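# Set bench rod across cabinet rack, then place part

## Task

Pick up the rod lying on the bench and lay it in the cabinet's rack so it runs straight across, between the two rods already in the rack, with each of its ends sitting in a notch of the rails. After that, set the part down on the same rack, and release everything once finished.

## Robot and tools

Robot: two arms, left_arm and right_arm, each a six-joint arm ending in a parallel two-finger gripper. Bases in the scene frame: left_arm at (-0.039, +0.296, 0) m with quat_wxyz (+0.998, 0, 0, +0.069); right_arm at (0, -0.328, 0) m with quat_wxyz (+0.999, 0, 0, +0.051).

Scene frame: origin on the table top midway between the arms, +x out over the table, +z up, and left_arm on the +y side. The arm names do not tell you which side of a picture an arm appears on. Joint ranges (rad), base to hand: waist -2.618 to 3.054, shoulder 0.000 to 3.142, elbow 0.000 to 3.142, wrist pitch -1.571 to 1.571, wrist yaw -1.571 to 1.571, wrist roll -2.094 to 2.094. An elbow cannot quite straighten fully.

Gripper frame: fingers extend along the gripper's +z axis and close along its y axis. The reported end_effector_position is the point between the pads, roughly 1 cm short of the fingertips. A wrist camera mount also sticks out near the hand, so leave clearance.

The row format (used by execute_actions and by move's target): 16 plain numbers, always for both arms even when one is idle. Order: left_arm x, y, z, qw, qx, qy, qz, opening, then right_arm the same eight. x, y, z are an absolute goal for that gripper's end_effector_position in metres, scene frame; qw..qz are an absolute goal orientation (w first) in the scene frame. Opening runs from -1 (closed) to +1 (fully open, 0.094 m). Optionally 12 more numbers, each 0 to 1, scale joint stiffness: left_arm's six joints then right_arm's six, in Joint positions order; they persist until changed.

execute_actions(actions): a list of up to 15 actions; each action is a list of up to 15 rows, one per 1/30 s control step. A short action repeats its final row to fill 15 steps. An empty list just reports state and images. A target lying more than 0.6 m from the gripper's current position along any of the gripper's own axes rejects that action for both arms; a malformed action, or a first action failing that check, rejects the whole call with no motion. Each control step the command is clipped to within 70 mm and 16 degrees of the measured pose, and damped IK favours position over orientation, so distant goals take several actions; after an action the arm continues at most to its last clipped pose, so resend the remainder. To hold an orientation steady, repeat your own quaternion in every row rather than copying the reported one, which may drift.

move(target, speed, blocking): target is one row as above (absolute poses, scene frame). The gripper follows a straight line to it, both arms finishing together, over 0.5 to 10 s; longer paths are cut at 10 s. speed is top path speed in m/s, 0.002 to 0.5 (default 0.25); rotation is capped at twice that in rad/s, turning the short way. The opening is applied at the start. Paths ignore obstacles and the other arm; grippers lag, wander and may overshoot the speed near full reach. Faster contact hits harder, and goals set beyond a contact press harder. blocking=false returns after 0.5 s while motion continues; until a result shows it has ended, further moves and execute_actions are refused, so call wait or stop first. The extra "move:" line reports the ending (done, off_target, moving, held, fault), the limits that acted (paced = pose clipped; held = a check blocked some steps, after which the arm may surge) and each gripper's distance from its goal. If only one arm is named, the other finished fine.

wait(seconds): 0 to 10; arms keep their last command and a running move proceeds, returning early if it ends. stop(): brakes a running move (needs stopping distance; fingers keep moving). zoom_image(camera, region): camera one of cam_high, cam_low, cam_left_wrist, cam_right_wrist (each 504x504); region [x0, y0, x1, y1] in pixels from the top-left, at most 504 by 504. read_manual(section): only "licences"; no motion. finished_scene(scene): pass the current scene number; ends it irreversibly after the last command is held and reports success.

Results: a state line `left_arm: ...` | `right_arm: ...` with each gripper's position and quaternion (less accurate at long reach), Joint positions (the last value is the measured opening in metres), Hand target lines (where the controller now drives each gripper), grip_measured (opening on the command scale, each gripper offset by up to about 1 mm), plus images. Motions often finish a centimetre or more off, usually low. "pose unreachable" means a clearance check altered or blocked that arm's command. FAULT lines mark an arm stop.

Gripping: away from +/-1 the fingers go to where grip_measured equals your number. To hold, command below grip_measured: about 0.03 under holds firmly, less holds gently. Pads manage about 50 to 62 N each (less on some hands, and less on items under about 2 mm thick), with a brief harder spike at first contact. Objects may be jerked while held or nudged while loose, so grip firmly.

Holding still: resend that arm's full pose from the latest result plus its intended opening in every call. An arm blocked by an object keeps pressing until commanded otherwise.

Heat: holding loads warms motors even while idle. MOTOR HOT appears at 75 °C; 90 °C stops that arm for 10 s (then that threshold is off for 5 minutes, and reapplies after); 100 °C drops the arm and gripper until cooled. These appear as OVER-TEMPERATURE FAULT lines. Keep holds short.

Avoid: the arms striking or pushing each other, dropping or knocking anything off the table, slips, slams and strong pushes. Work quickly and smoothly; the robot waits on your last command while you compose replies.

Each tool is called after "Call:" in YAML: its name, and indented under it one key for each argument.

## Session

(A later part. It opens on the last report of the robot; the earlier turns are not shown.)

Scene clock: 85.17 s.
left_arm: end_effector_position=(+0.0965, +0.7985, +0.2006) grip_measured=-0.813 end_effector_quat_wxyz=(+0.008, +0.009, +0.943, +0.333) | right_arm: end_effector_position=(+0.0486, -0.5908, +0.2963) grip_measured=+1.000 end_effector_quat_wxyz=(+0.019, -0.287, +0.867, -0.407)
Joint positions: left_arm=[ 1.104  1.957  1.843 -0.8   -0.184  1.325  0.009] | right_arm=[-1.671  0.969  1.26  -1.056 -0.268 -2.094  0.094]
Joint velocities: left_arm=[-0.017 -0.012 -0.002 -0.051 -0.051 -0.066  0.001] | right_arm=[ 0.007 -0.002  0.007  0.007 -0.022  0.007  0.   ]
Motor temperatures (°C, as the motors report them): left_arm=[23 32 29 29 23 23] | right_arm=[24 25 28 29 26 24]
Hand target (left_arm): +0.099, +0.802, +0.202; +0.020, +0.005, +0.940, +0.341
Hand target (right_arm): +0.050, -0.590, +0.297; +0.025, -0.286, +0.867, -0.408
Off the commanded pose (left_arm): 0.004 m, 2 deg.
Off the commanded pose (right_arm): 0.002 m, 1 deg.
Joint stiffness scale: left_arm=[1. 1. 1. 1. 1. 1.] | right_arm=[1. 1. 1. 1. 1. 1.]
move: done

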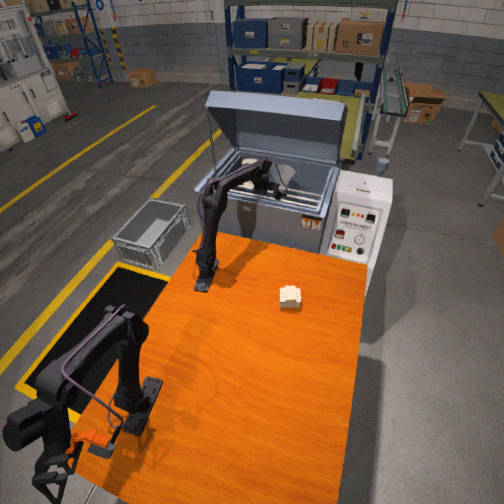

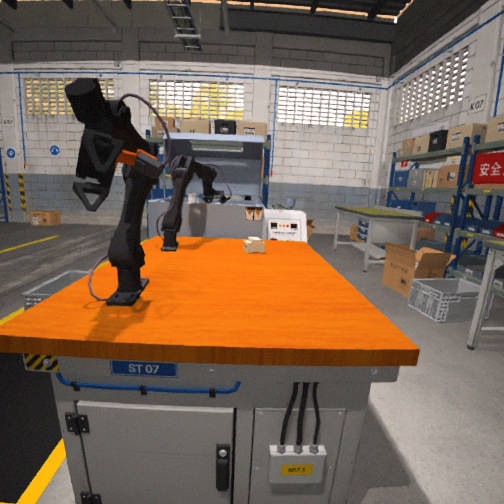

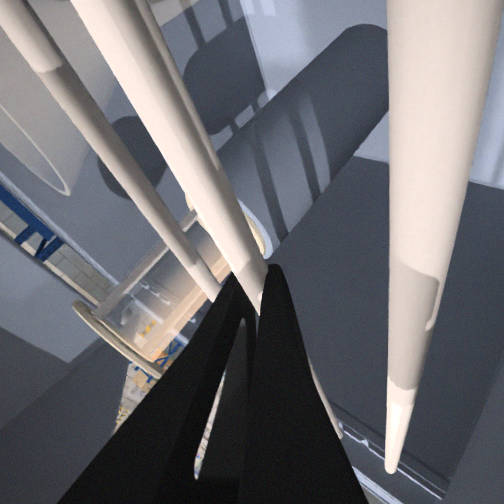

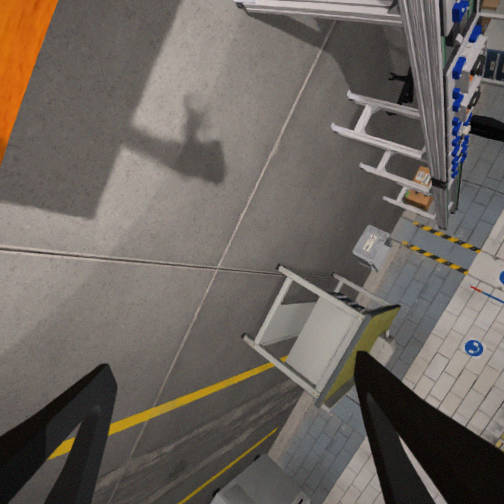

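Call:
move:
  target: [0.099,0.802,0.202,0.02,0.005,0.94,0.342,-0.5,0.05,-0.59,0.297,0.025,-0.286,0.867,-0.408,1]

Call:
zoom_image:
  camera: "cam_high"
  region: [270, 170, 340, 220]

Scene clock: 87.97 s.
left_arm: end_effector_position=(+0.0977, +0.8017, +0.2032) grip_measured=-0.502 end_effector_quat_wxyz=(+0.010, +0.008, +0.940, +0.340) | right_arm: end_effector_position=(+0.0486, -0.5908, +0.2963) grip_measured=+1.000 end_effector_quat_wxyz=(+0.019, -0.287, +0.867, -0.407)
Joint positions: left_arm=[ 1.104  1.957  1.843 -0.783 -0.183  1.325  0.023] | right_arm=[-1.671  0.969  1.26  -1.056 -0.268 -2.094  0.094]
Joint velocities: left_arm=[-0.007  0.007  0.007  0.081  0.037 -0.022 -0.002] | right_arm=[ 0.002  0.002 -0.007 -0.081  0.037 -0.022  0.   ]
Motor temperatures (°C, as the motors report them): left_arm=[23 32 28 29 23 23] | right_arm=[24 25 28 29 26 24]
Hand target (left_arm): +0.099, +0.802, +0.202; +0.020, +0.005, +0.940, +0.342
Hand target (right_arm): +0.050, -0.590, +0.297; +0.025, -0.286, +0.867, -0.408
Off the commanded pose (left_arm): 0.002 m, 1 deg.
Off the commanded pose (right_arm): 0.002 m, 1 deg.
Joint stiffness scale: left_arm=[1. 1. 1. 1. 1. 1.] | right_arm=[1. 1. 1. 1. 1. 1.]
move: done

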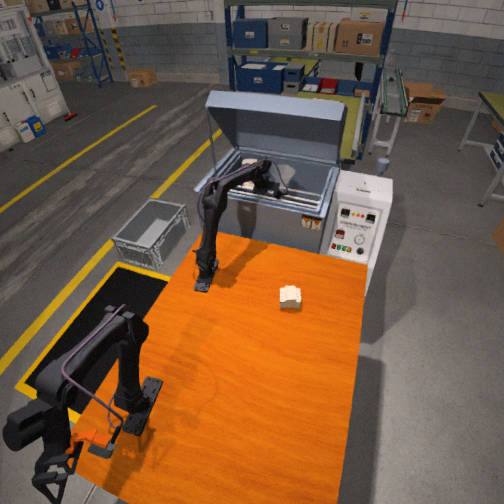

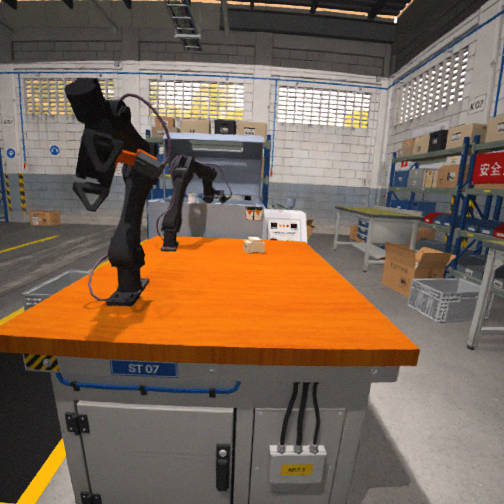

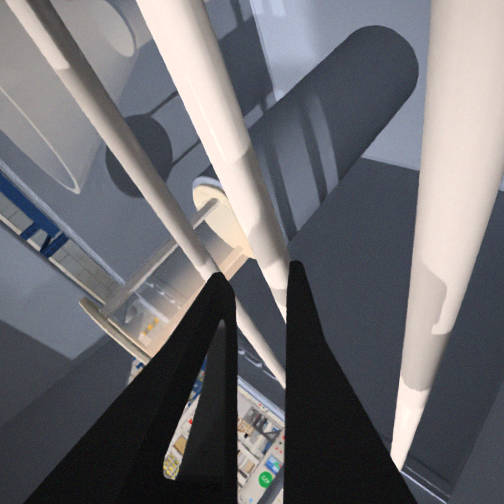

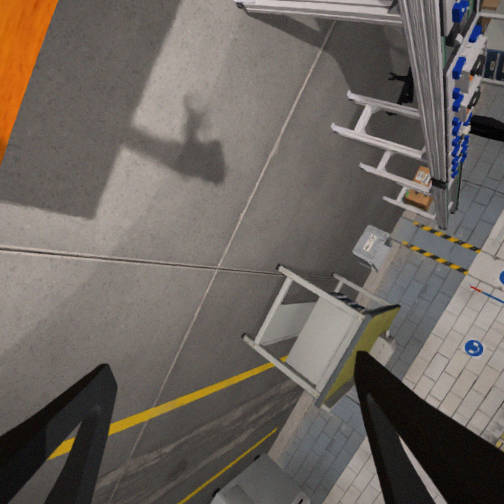

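Region (270, 170, 340, 220) of cam_high's 504x504 image, scaled by 7.200, with more detail than that image has; it fills the top 360 rows of this view, and the rest is white.

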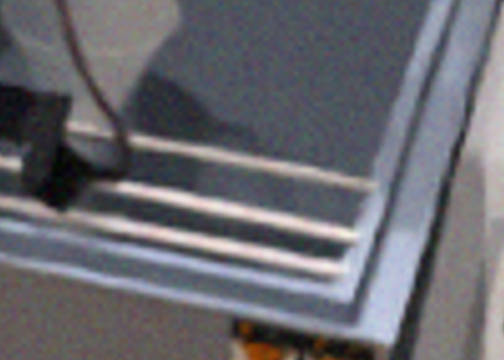

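Call:
move:
  target: [0.099,0.806,0.202,0.016,-0.016,0.94,0.342,-1,0.05,-0.59,0.297,0.025,-0.286,0.867,-0.408,1]
  speed: 0.02

Call:
zoom_image:
  camera: "cam_high"
  region: [270, 170, 340, 220]

Call:
zoom_image:
  camera: "cam_left_wrist"
  region: [260, 330, 460, 504]

Scene clock: 93.40 s.
left_arm: end_effector_position=(+0.0968, +0.8016, +0.2031) grip_measured=-0.984 end_effector_quat_wxyz=(+0.014, -0.008, +0.940, +0.340) | right_arm: end_effector_position=(+0.0486, -0.5908, +0.2963) grip_measured=+1.000 end_effector_quat_wxyz=(+0.019, -0.287, +0.867, -0.407)
Joint positions: left_arm=[ 1.104  1.957  1.843 -0.784 -0.188  1.291  0.001] | right_arm=[-1.671  0.969  1.26  -1.056 -0.268 -2.094  0.094]
Joint velocities: left_arm=[-0.017 -0.002 -0.007  0.007 -0.051  0.051 -0.001] | right_arm=[ 0.012  0.007 -0.002 -0.081 -0.022  0.037  0.   ]
Motor temperatures (°C, as the motors report them): left_arm=[23 32 28 29 23 23] | right_arm=[24 25 28 29 26 24]
Hand target (left_arm): +0.099, +0.806, +0.202; +0.016, -0.016, +0.939, +0.342
Hand target (right_arm): +0.050, -0.590, +0.297; +0.025, -0.286, +0.867, -0.408
Off the commanded pose (left_arm): 0.005 m, 1 deg.
Off the commanded pose (right_arm): 0.002 m, 1 deg.
Joint stiffness scale: left_arm=[1. 1. 1. 1. 1. 1.] | right_arm=[1. 1. 1. 1. 1. 1.]
move: done

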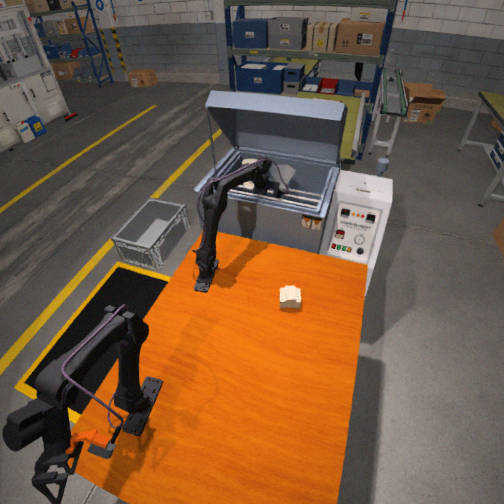

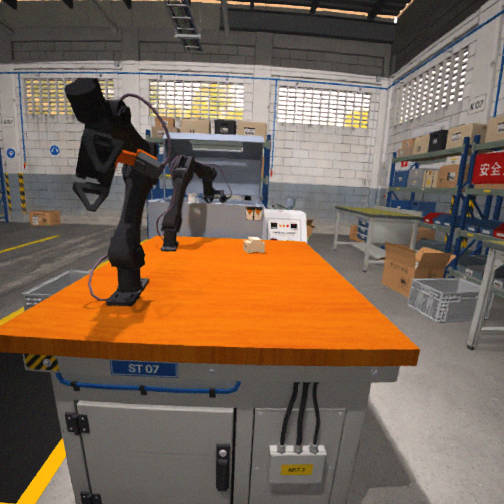

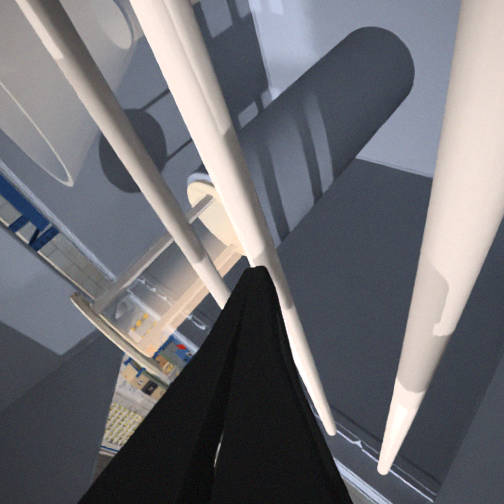

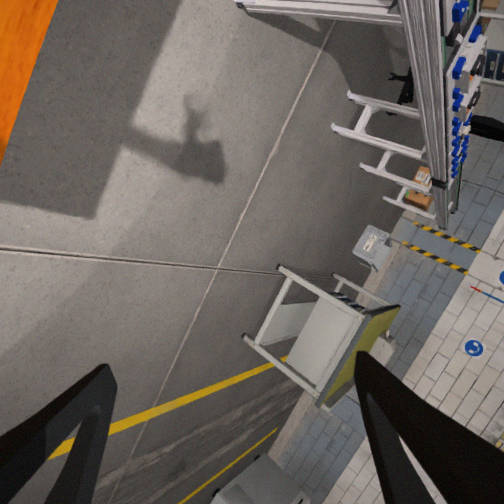

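Region (270, 170, 340, 220) of cam_high's 504x504 image, scaled by 7.200, with more detail than that image has; it fills the top 360 rows of this view, and the rest is white.

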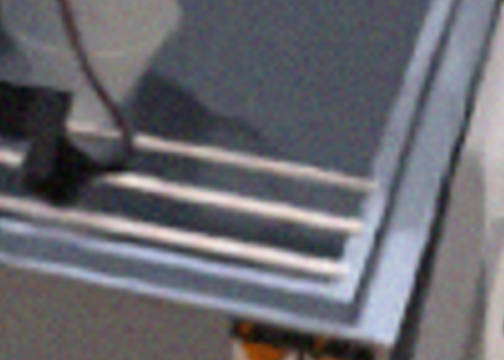

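Region (260, 330, 460, 504) of cam_left_wrist's 504x504 image, scaled by 2.520, with more detail than that image has; it fills the top 438 rows of this view, and the rest is white.

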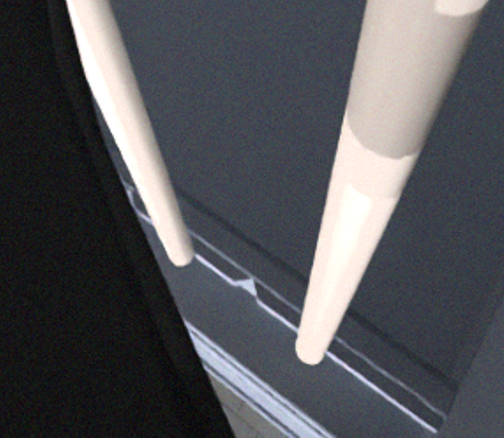

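Call:
move:
  target: [0.12,0.62,0.31,0.016,0,0.94,0.342,-1,0.05,-0.59,0.297,0.025,-0.286,0.867,-0.408,1]

Call:
move:
  target: [0.4,0.31,0.16,0.257,-0.126,0.957,0.034,1,0.05,-0.59,0.297,0.025,-0.286,0.867,-0.408,1]

Call:
zoom_image:
  camera: "cam_high"
  region: [180, 150, 380, 330]

Scene clock: 101.47 s.
left_arm: end_effector_position=(+0.1200, +0.6210, +0.2979) grip_measured=-0.984 end_effector_quat_wxyz=(+0.011, +0.007, +0.944, +0.330) | right_arm: end_effector_position=(+0.0486, -0.5908, +0.2963) grip_measured=+1.000 end_effector_quat_wxyz=(+0.019, -0.287, +0.867, -0.407)
Joint positions: left_arm=[ 0.803  1.496  1.725 -1.214 -0.354  1.063  0.001] | right_arm=[-1.671  0.969  1.26  -1.056 -0.268 -2.094  0.094]
Joint velocities: left_arm=[ 0.007  0.017 -0.002 -0.007  0.007  0.007  0.   ] | right_arm=[-0.012  0.007 -0.007  0.022  0.037 -0.066  0.   ]
Motor temperatures (°C, as the motors report them): left_arm=[23 32 29 29 23 23] | right_arm=[24 25 28 30 26 24]
Hand target (left_arm): +0.120, +0.619, +0.310; +0.019, -0.001, +0.940, +0.340
Hand target (right_arm): +0.050, -0.590, +0.297; +0.025, -0.286, +0.867, -0.408
Off the commanded pose (left_arm): 0.012 m, 2 deg.
Off the commanded pose (right_arm): 0.002 m, 1 deg.
Joint stiffness scale: left_arm=[1. 1. 1. 1. 1. 1.] | right_arm=[1. 1. 1. 1. 1. 1.]
move: off_target (left_arm)

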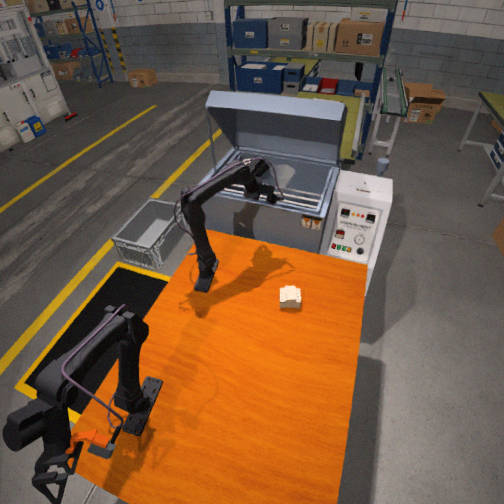

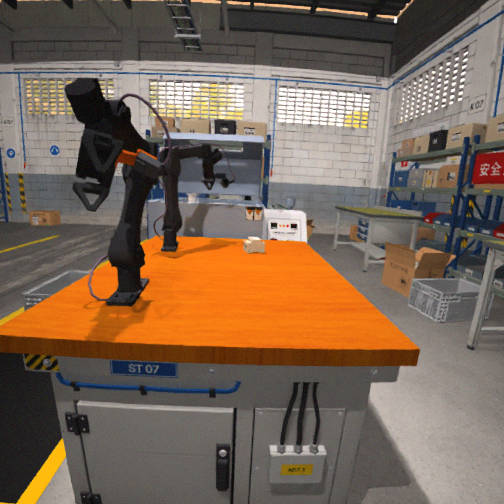

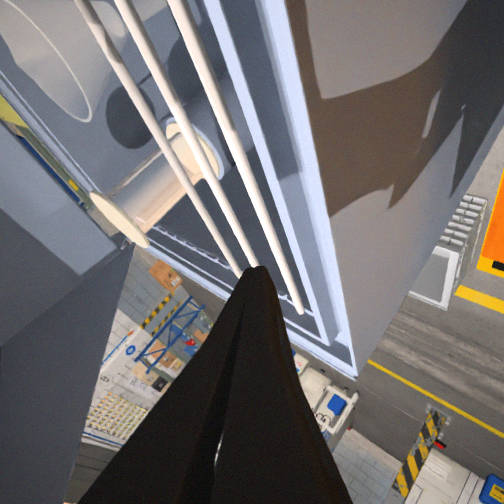

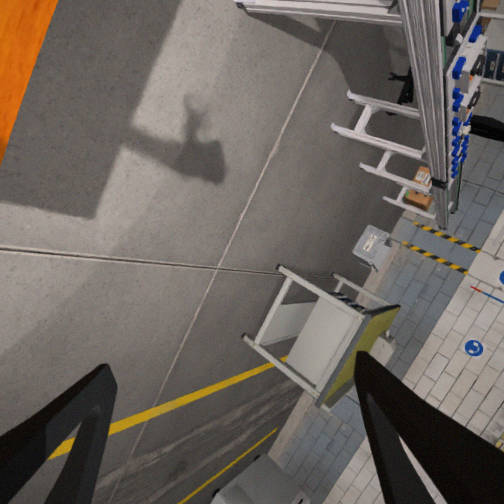

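Scene clock: 103.90 s.
left_arm: end_effector_position=(+0.4022, +0.3076, +0.1649) grip_measured=+1.000 end_effector_quat_wxyz=(+0.257, -0.126, +0.958, +0.027) | right_arm: end_effector_position=(+0.0486, -0.5908, +0.2963) grip_measured=+1.000 end_effector_quat_wxyz=(+0.019, -0.287, +0.867, -0.407)
Joint positions: left_arm=[-0.166  1.756  1.526 -0.834 -0.13  -0.255  0.094] | right_arm=[-1.671  0.969  1.26  -1.056 -0.268 -2.094  0.094]
Joint velocities: left_arm=[-0.012  0.012  0.007 -0.007 -0.051 -0.007  0.   ] | right_arm=[-0.002  0.017  0.007  0.007  0.037  0.051  0.   ]
Motor temperatures (°C, as the motors report them): left_arm=[23 31 29 29 23 23] | right_arm=[24 25 28 30 26 24]
Hand target (left_arm): +0.402, +0.305, +0.160; +0.257, -0.129, +0.958, +0.024
Hand target (right_arm): +0.050, -0.590, +0.297; +0.025, -0.286, +0.867, -0.408
Off the commanded pose (left_arm): 0.006 m, 1 deg.
Off the commanded pose (right_arm): 0.002 m, 1 deg.
Joint stiffness scale: left_arm=[1. 1. 1. 1. 1. 1.] | right_arm=[1. 1. 1. 1. 1. 1.]
move: done

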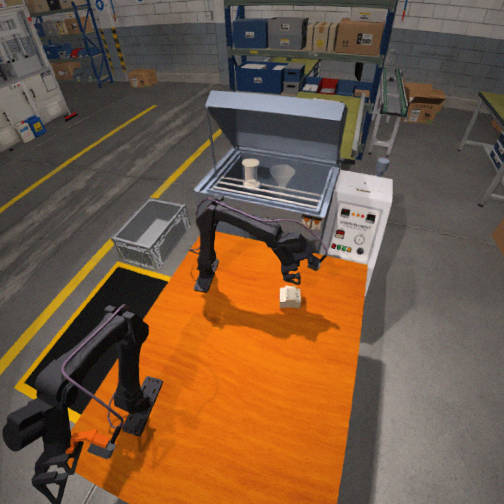

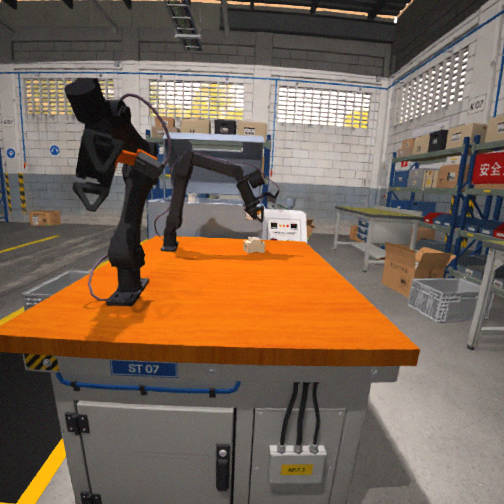

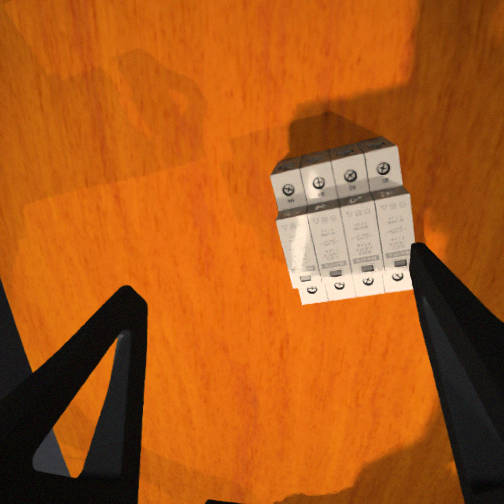

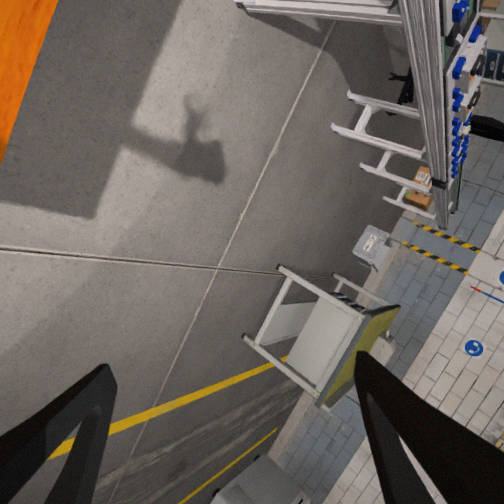

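Region (180, 150, 380, 330) of cam_high's 504x504 image, scaled by 2.520, with more detail than that image has; it fills the top 454 rows of this view, and the rest is white.

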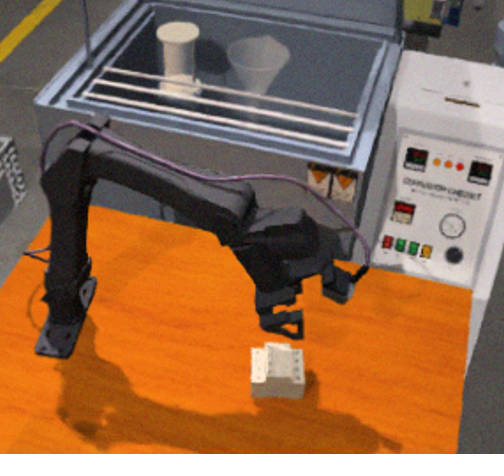

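Call:
move:
  target: [0.375,0.282,0.085,0.257,-0.126,0.957,0.034,1,0.05,-0.59,0.297,0.025,-0.286,0.867,-0.408,1]
  speed: 0.1

Scene clock: 107.93 s.
left_arm: end_effector_position=(+0.3769, +0.2829, +0.0850) grip_measured=+1.000 end_effector_quat_wxyz=(+0.251, -0.124, +0.960, +0.029) | right_arm: end_effector_position=(+0.0486, -0.5908, +0.2963) grip_measured=+1.000 end_effector_quat_wxyz=(+0.019, -0.287, +0.867, -0.407)
Joint positions: left_arm=[-0.244  1.725  1.176 -0.538 -0.168 -0.321  0.094] | right_arm=[-1.671  0.969  1.26  -1.056 -0.268 -2.094  0.094]
Joint velocities: left_arm=[-0.022  0.007 -0.017  0.007  0.007 -0.037  0.   ] | right_arm=[-0.012 -0.012 -0.007 -0.007 -0.007  0.022  0.   ]
Motor temperatures (°C, as the motors report them): left_arm=[23 31 28 29 23 23] | right_arm=[24 25 28 30 26 24]
Hand target (left_arm): +0.375, +0.282, +0.085; +0.257, -0.126, +0.958, +0.033
Hand target (right_arm): +0.050, -0.590, +0.297; +0.025, -0.286, +0.867, -0.408
Off the commanded pose (left_arm): 0.002 m, 1 deg.
Off the commanded pose (right_arm): 0.002 m, 1 deg.
Joint stiffness scale: left_arm=[1. 1. 1. 1. 1. 1.] | right_arm=[1. 1. 1. 1. 1. 1.]
move: done

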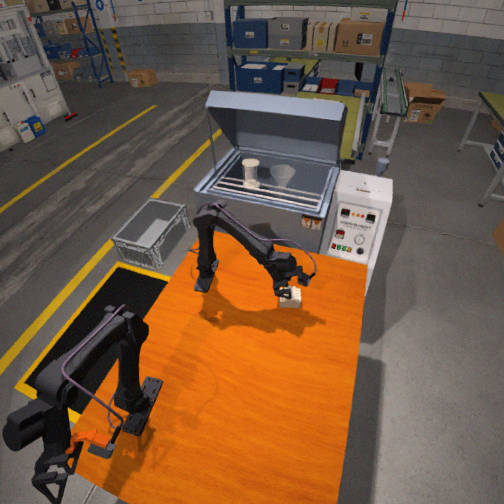

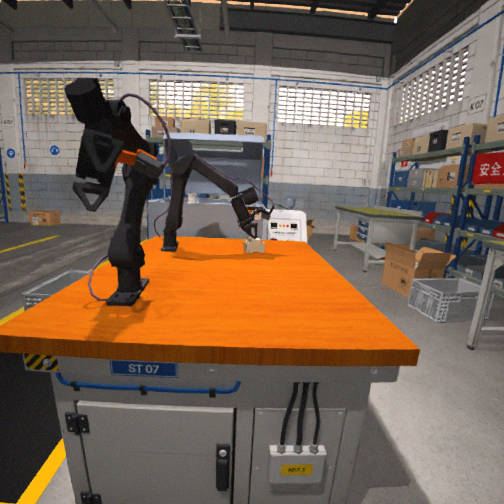

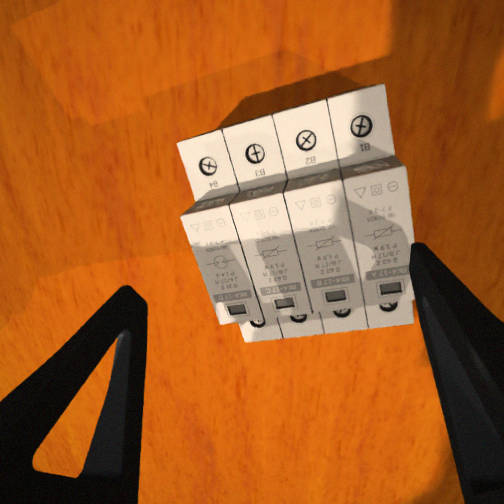

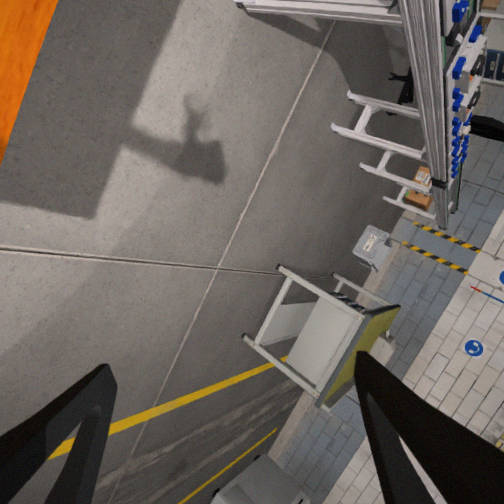

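Call:
move:
  target: [0.382,0.271,0.085,0.257,-0.126,0.957,0.034,1,0.05,-0.59,0.297,0.025,-0.286,0.867,-0.408,1]
  speed: 0.05

Call:
move:
  target: [0.385,0.271,0.035,0.257,-0.126,0.957,0.034,1,0.05,-0.59,0.297,0.025,-0.286,0.867,-0.408,1]
  speed: 0.06

Call:
move:
  target: [0.385,0.271,0.035,0.257,-0.126,0.957,0.034,0.4,0.05,-0.59,0.297,0.025,-0.286,0.867,-0.408,1]

Scene clock: 111.37 s.
left_arm: end_effector_position=(+0.3764, +0.2725, +0.0814) grip_measured=+1.000 end_effector_quat_wxyz=(+0.249, -0.123, +0.960, +0.031) | right_arm: end_effector_position=(+0.0486, -0.5908, +0.2963) grip_measured=+1.000 end_effector_quat_wxyz=(+0.019, -0.287, +0.867, -0.407)
Joint positions: left_arm=[-0.275  1.735  1.175 -0.535 -0.184 -0.346  0.094] | right_arm=[-1.671  0.969  1.26  -1.056 -0.268 -2.094  0.094]
Joint velocities: left_arm=[ 0.017  0.002  0.012 -0.051 -0.022  0.022  0.   ] | right_arm=[ 0.002  0.002  0.002 -0.007  0.007  0.022  0.   ]
Motor temperatures (°C, as the motors report them): left_arm=[23 31 28 29 23 23] | right_arm=[24 25 28 30 26 24]
Hand target (left_arm): +0.382, +0.271, +0.085; +0.257, -0.126, +0.958, +0.033
Hand target (right_arm): +0.050, -0.590, +0.297; +0.025, -0.286, +0.867, -0.408
Off the commanded pose (left_arm): 0.007 m, 1 deg.
Off the commanded pose (right_arm): 0.002 m, 1 deg.
Joint stiffness scale: left_arm=[1. 1. 1. 1. 1. 1.] | right_arm=[1. 1. 1. 1. 1. 1.]
move: done

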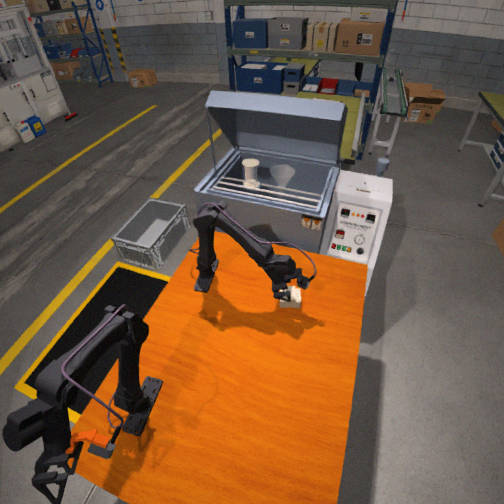

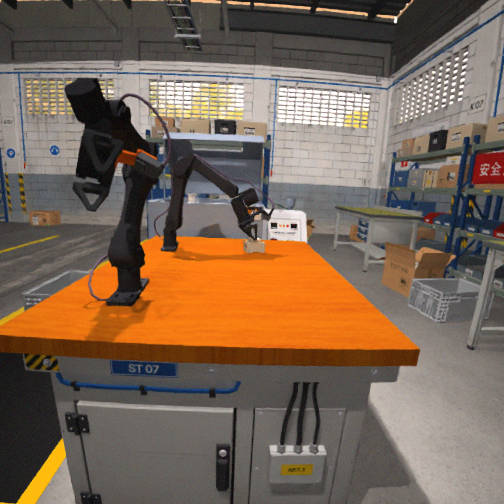

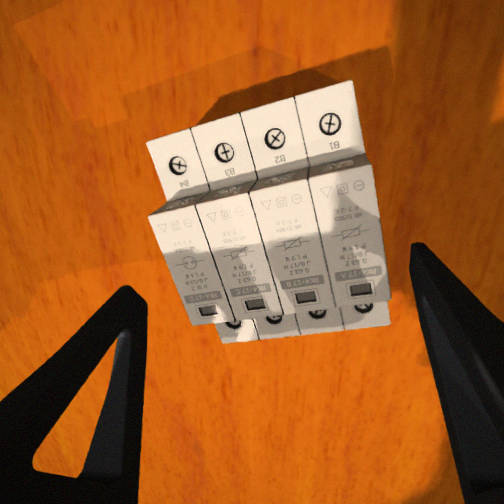

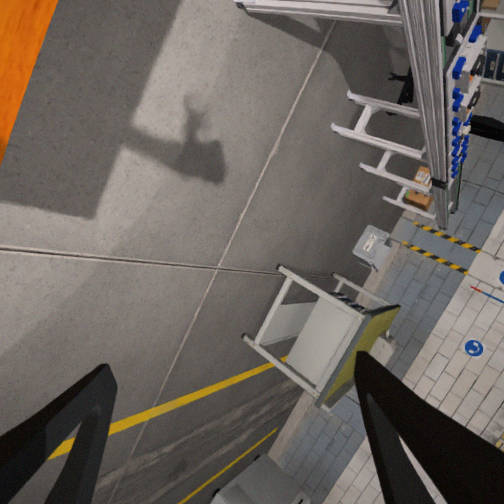

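Scene clock: 112.67 s.
left_arm: end_effector_position=(+0.3867, +0.2712, +0.0399) grip_measured=+1.000 end_effector_quat_wxyz=(+0.256, -0.123, +0.958, +0.029) | right_arm: end_effector_position=(+0.0486, -0.5908, +0.2963) grip_measured=+1.000 end_effector_quat_wxyz=(+0.019, -0.287, +0.867, -0.407)
Joint positions: left_arm=[-0.275  1.825  1.1   -0.354 -0.185 -0.346  0.094] | right_arm=[-1.671  0.969  1.26  -1.056 -0.268 -2.094  0.094]
Joint velocities: left_arm=[-0.007 -0.017  0.012 -0.051 -0.066 -0.007  0.   ] | right_arm=[-0.017 -0.037 -0.017 -0.022  0.022  0.007  0.   ]
Motor temperatures (°C, as the motors report them): left_arm=[23 31 28 29 23 23] | right_arm=[24 25 28 30 26 24]
Hand target (left_arm): +0.385, +0.271, +0.035; +0.257, -0.126, +0.958, +0.034
Hand target (right_arm): +0.050, -0.590, +0.297; +0.025, -0.286, +0.867, -0.408
Off the commanded pose (left_arm): 0.005 m, 1 deg.
Off the commanded pose (right_arm): 0.002 m, 1 deg.
Joint stiffness scale: left_arm=[1. 1. 1. 1. 1. 1.] | right_arm=[1. 1. 1. 1. 1. 1.]
move: done

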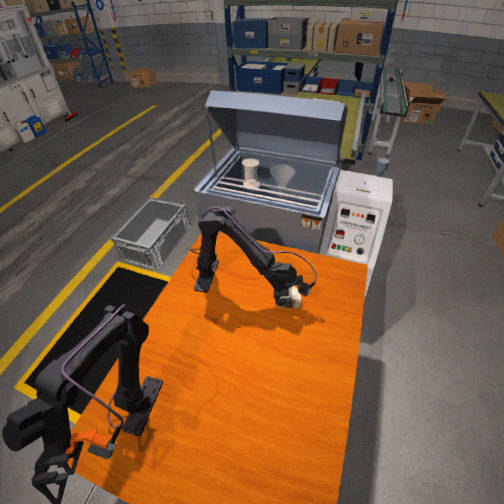

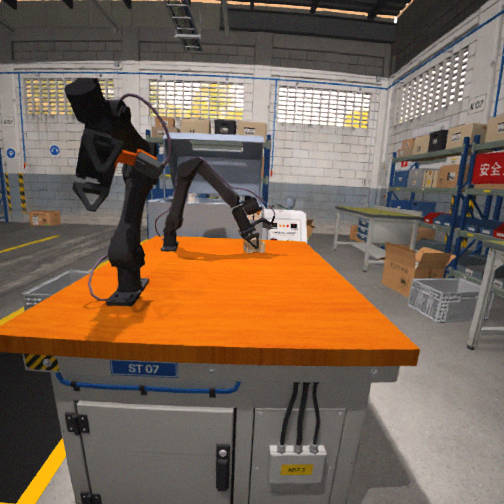

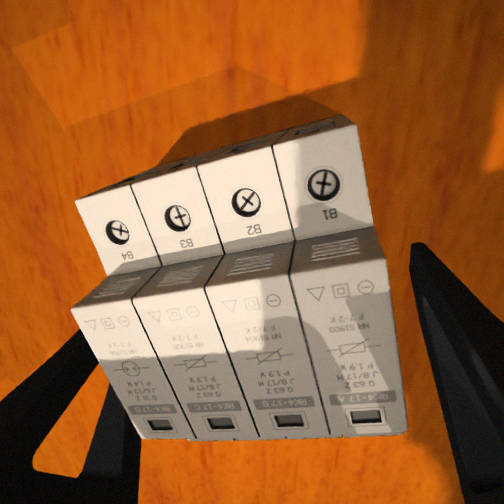

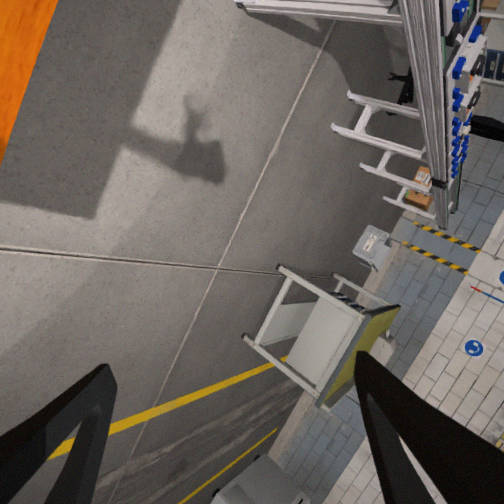

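Scene clock: 113.37 s.
left_arm: end_effector_position=(+0.3866, +0.2710, +0.0398) grip_measured=+0.530 end_effector_quat_wxyz=(+0.256, -0.123, +0.958, +0.029) | right_arm: end_effector_position=(+0.0486, -0.5908, +0.2963) grip_measured=+1.000 end_effector_quat_wxyz=(+0.019, -0.287, +0.867, -0.407)
Joint positions: left_arm=[-0.275  1.825  1.1   -0.354 -0.184 -0.346  0.072] | right_arm=[-1.671  0.969  1.26  -1.056 -0.268 -2.094  0.094]
Joint velocities: left_arm=[-0.002 -0.027 -0.002  0.051 -0.081 -0.051  0.   ] | right_arm=[-0.007 -0.007 -0.002 -0.037  0.007 -0.037  0.   ]
Motor temperatures (°C, as the motors report them): left_arm=[23 31 28 29 23 23] | right_arm=[24 25 28 30 26 24]
Hand target (left_arm): +0.385, +0.271, +0.035; +0.257, -0.126, +0.958, +0.034
Hand target (right_arm): +0.050, -0.590, +0.297; +0.025, -0.286, +0.867, -0.408
Off the commanded pose (left_arm): 0.005 m, 1 deg.
Off the commanded pose (right_arm): 0.002 m, 1 deg.
Joint stiffness scale: left_arm=[1. 1. 1. 1. 1. 1.] | right_arm=[1. 1. 1. 1. 1. 1.]
move: done

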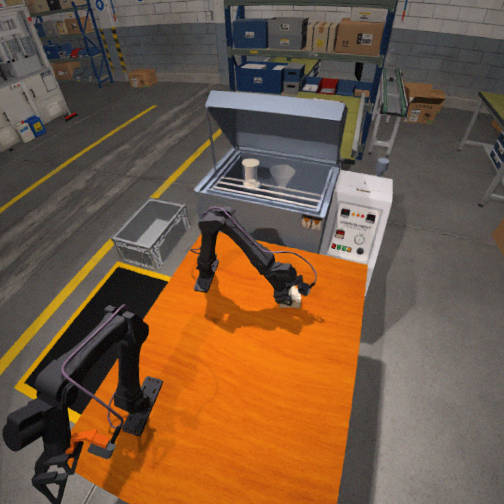

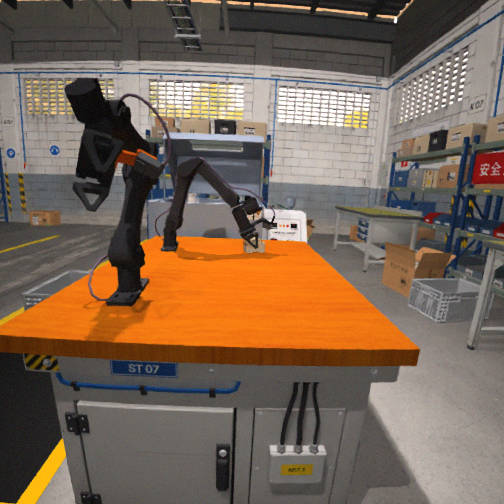

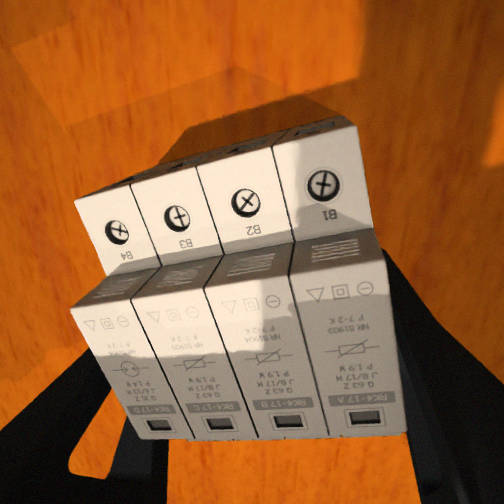

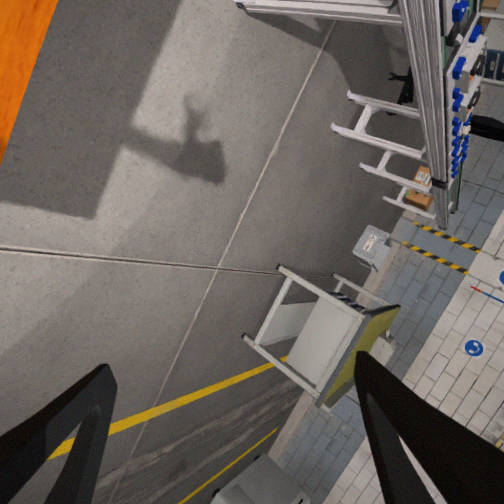

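Call:
move:
  target: [0.2,0.52,0.32,0.195,-0.68,0.68,0.195,0.4,0.05,-0.59,0.297,0.025,-0.286,0.867,-0.408,1]

Call:
move:
  target: [0.1,0.787,0.29,0.195,-0.68,0.68,0.195,0.4,0.05,-0.59,0.297,0.025,-0.286,0.867,-0.408,1]
  speed: 0.15

Scene clock: 119.53 s.
left_arm: end_effector_position=(+0.2042, +0.5146, +0.2990) grip_measured=+0.529 end_effector_quat_wxyz=(+0.209, -0.662, +0.698, +0.176) | right_arm: end_effector_position=(+0.0486, -0.5908, +0.2963) grip_measured=+1.000 end_effector_quat_wxyz=(+0.019, -0.287, +0.867, -0.407)
Joint positions: left_arm=[ 0.353  1.601  1.923 -1.555 -0.447 -0.949  0.072] | right_arm=[-1.671  0.969  1.26  -1.056 -0.268 -2.094  0.094]
Joint velocities: left_arm=[ 0.012  0.002  0.012 -0.007 -0.007  0.007  0.001] | right_arm=[-0.012 -0.017  0.007 -0.051  0.022  0.022  0.   ]
Motor temperatures (°C, as the motors report them): left_arm=[23 31 29 29 23 23] | right_arm=[24 25 28 30 26 24]
Hand target (left_arm): +0.198, +0.523, +0.319; -0.238, +0.668, -0.678, -0.192
Hand target (right_arm): +0.050, -0.590, +0.297; +0.025, -0.286, +0.867, -0.408
Off the commanded pose (left_arm): 0.022 m, 4 deg.
Off the commanded pose (right_arm): 0.002 m, 1 deg.
Joint stiffness scale: left_arm=[1. 1. 1. 1. 1. 1.] | right_arm=[1. 1. 1. 1. 1. 1.]
joint sent to its limit (left arm) — the command would take joint 4 (wrist pitch) past its lower limit, so that joint was sent only as far as its limit.
move: off_target (left_arm)

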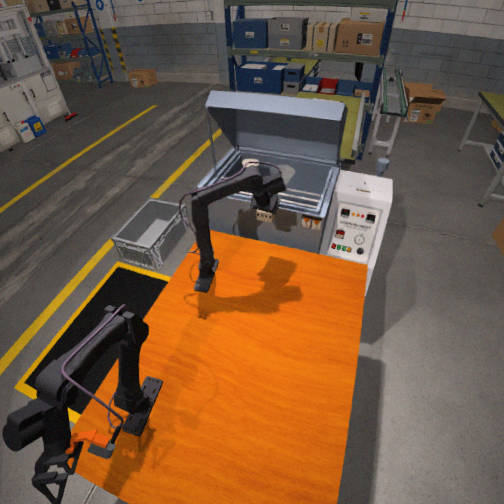

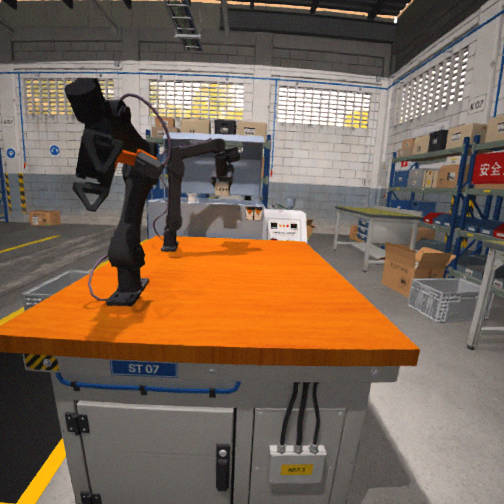

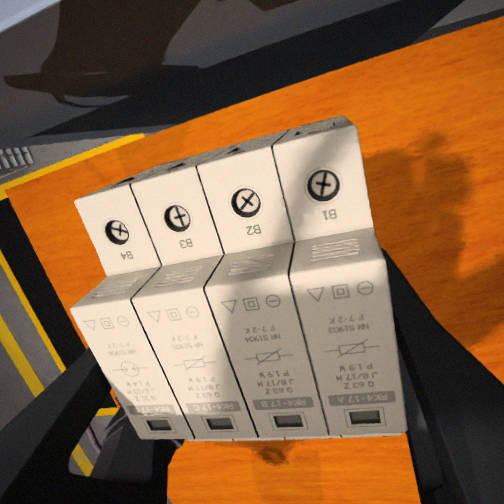

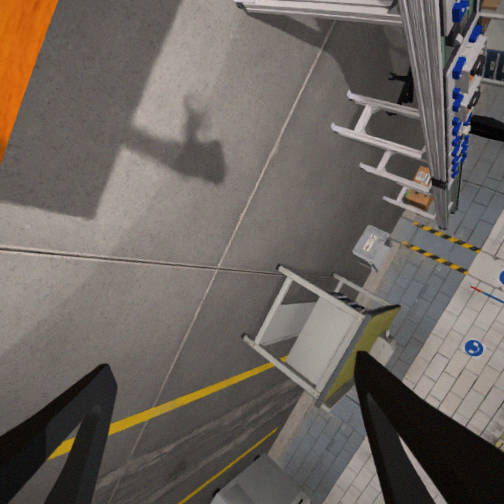

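Scene clock: 122.07 s.
left_arm: end_effector_position=(+0.1004, +0.7879, +0.2638) grip_measured=+0.529 end_effector_quat_wxyz=(+0.184, -0.678, +0.685, +0.193) | right_arm: end_effector_position=(+0.0486, -0.5908, +0.2963) grip_measured=+1.000 end_effector_quat_wxyz=(+0.019, -0.287, +0.867, -0.407)
Joint positions: left_arm=[ 1.091  2.337  2.832 -1.554 -0.182 -0.284  0.072] | right_arm=[-1.671  0.969  1.26  -1.056 -0.268 -2.094  0.094]
Joint velocities: left_arm=[-0.007 -0.002 -0.012  0.066 -0.037 -0.037 -0.   ] | right_arm=[ 0.012  0.012  0.007  0.022  0.007 -0.051  0.   ]
Motor temperatures (°C, as the motors report them): left_arm=[23 31 29 29 23 23] | right_arm=[24 25 28 30 26 24]
Hand target (left_arm): +0.098, +0.787, +0.290; -0.213, +0.672, -0.677, -0.212
Hand target (right_arm): +0.050, -0.590, +0.297; +0.025, -0.286, +0.867, -0.408
Off the commanded pose (left_arm): 0.026 m, 1 deg.
Off the commanded pose (right_arm): 0.002 m, 1 deg.
Joint stiffness scale: left_arm=[1. 1. 1. 1. 1. 1.] | right_arm=[1. 1. 1. 1. 1. 1.]
elbow stopped short (left arm): the move would have taken joint 3 (elbow) straighter than the controller allows; a more bent joint 3 avoids this.
move: off_target (left_arm)

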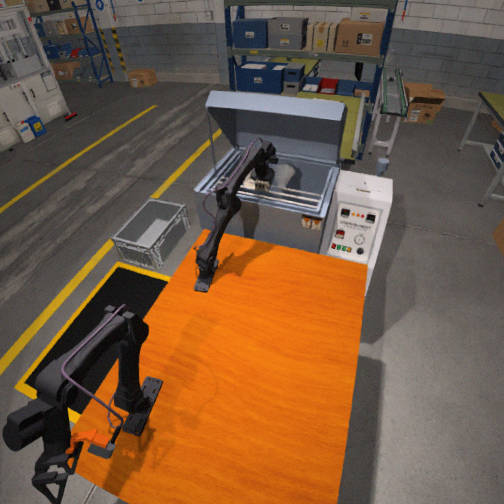

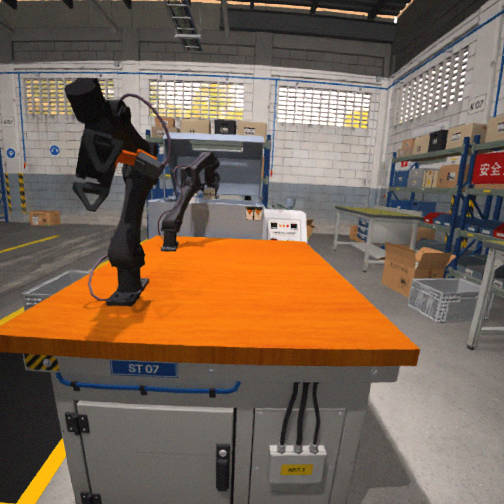

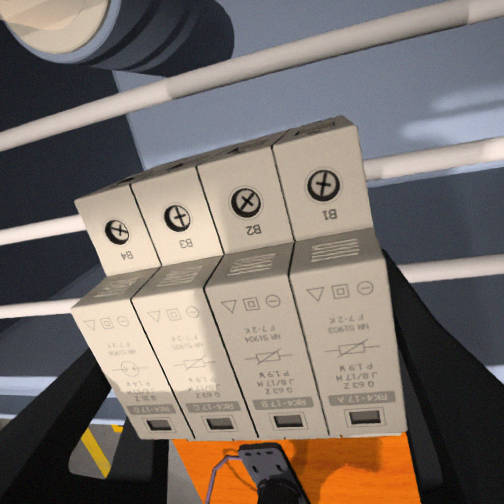

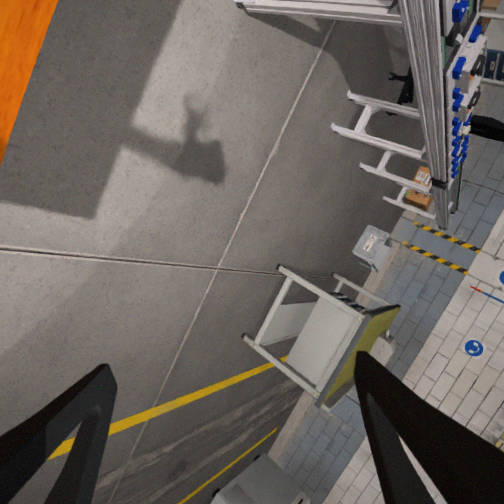

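Call:
move:
  target: [0.08,0.774,0.262,0.195,-0.68,0.68,0.195,0.4,0.05,-0.59,0.297,0.025,-0.286,0.867,-0.408,1]
  speed: 0.03

Scene clock: 125.57 s.
left_arm: end_effector_position=(+0.0827, +0.7650, +0.2338) grip_measured=+0.529 end_effector_quat_wxyz=(+0.150, -0.685, +0.693, +0.167) | right_arm: end_effector_position=(+0.0486, -0.5908, +0.2963) grip_measured=+1.000 end_effector_quat_wxyz=(+0.019, -0.287, +0.867, -0.407)
Joint positions: left_arm=[ 1.12   2.113  2.339 -1.368 -0.155 -0.268  0.072] | right_arm=[-1.671  0.969  1.26  -1.056 -0.268 -2.094  0.094]
Joint velocities: left_arm=[-0.002 -0.007 -0.012  0.022  0.037  0.007 -0.   ] | right_arm=[ 0.012  0.007 -0.002 -0.022 -0.037 -0.022  0.   ]
Motor temperatures (°C, as the motors report them): left_arm=[23 32 29 29 23 23] | right_arm=[24 25 28 30 26 24]
Hand target (left_arm): +0.079, +0.773, +0.263; -0.194, +0.680, -0.680, -0.195
Hand target (right_arm): +0.050, -0.590, +0.297; +0.025, -0.286, +0.867, -0.408
Off the commanded pose (left_arm): 0.030 m, 6 deg.
Off the commanded pose (right_arm): 0.002 m, 1 deg.
Joint stiffness scale: left_arm=[1. 1. 1. 1. 1. 1.] | right_arm=[1. 1. 1. 1. 1. 1.]
move: off_target (left_arm)

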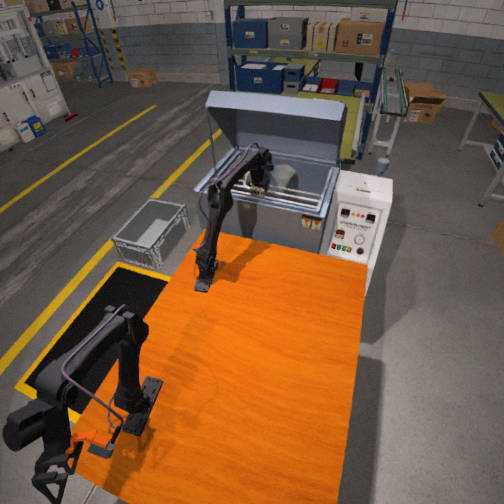

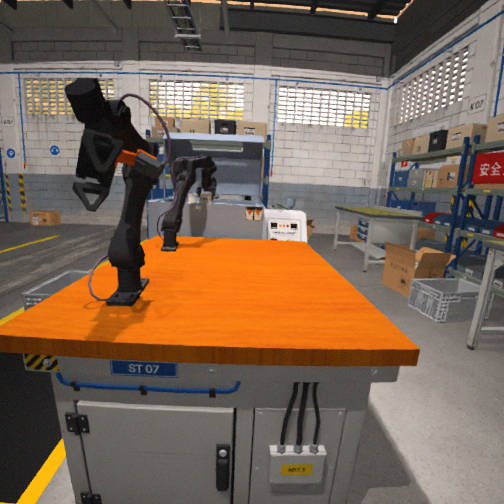

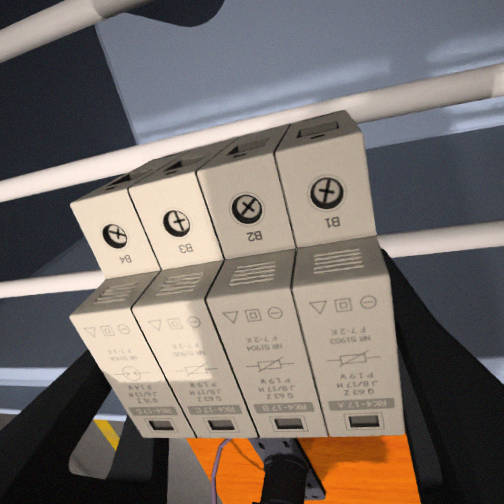

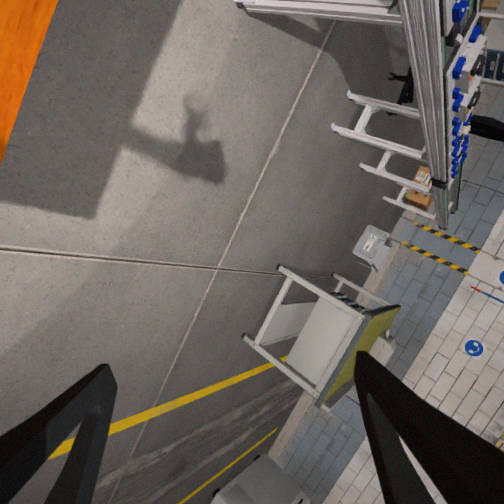

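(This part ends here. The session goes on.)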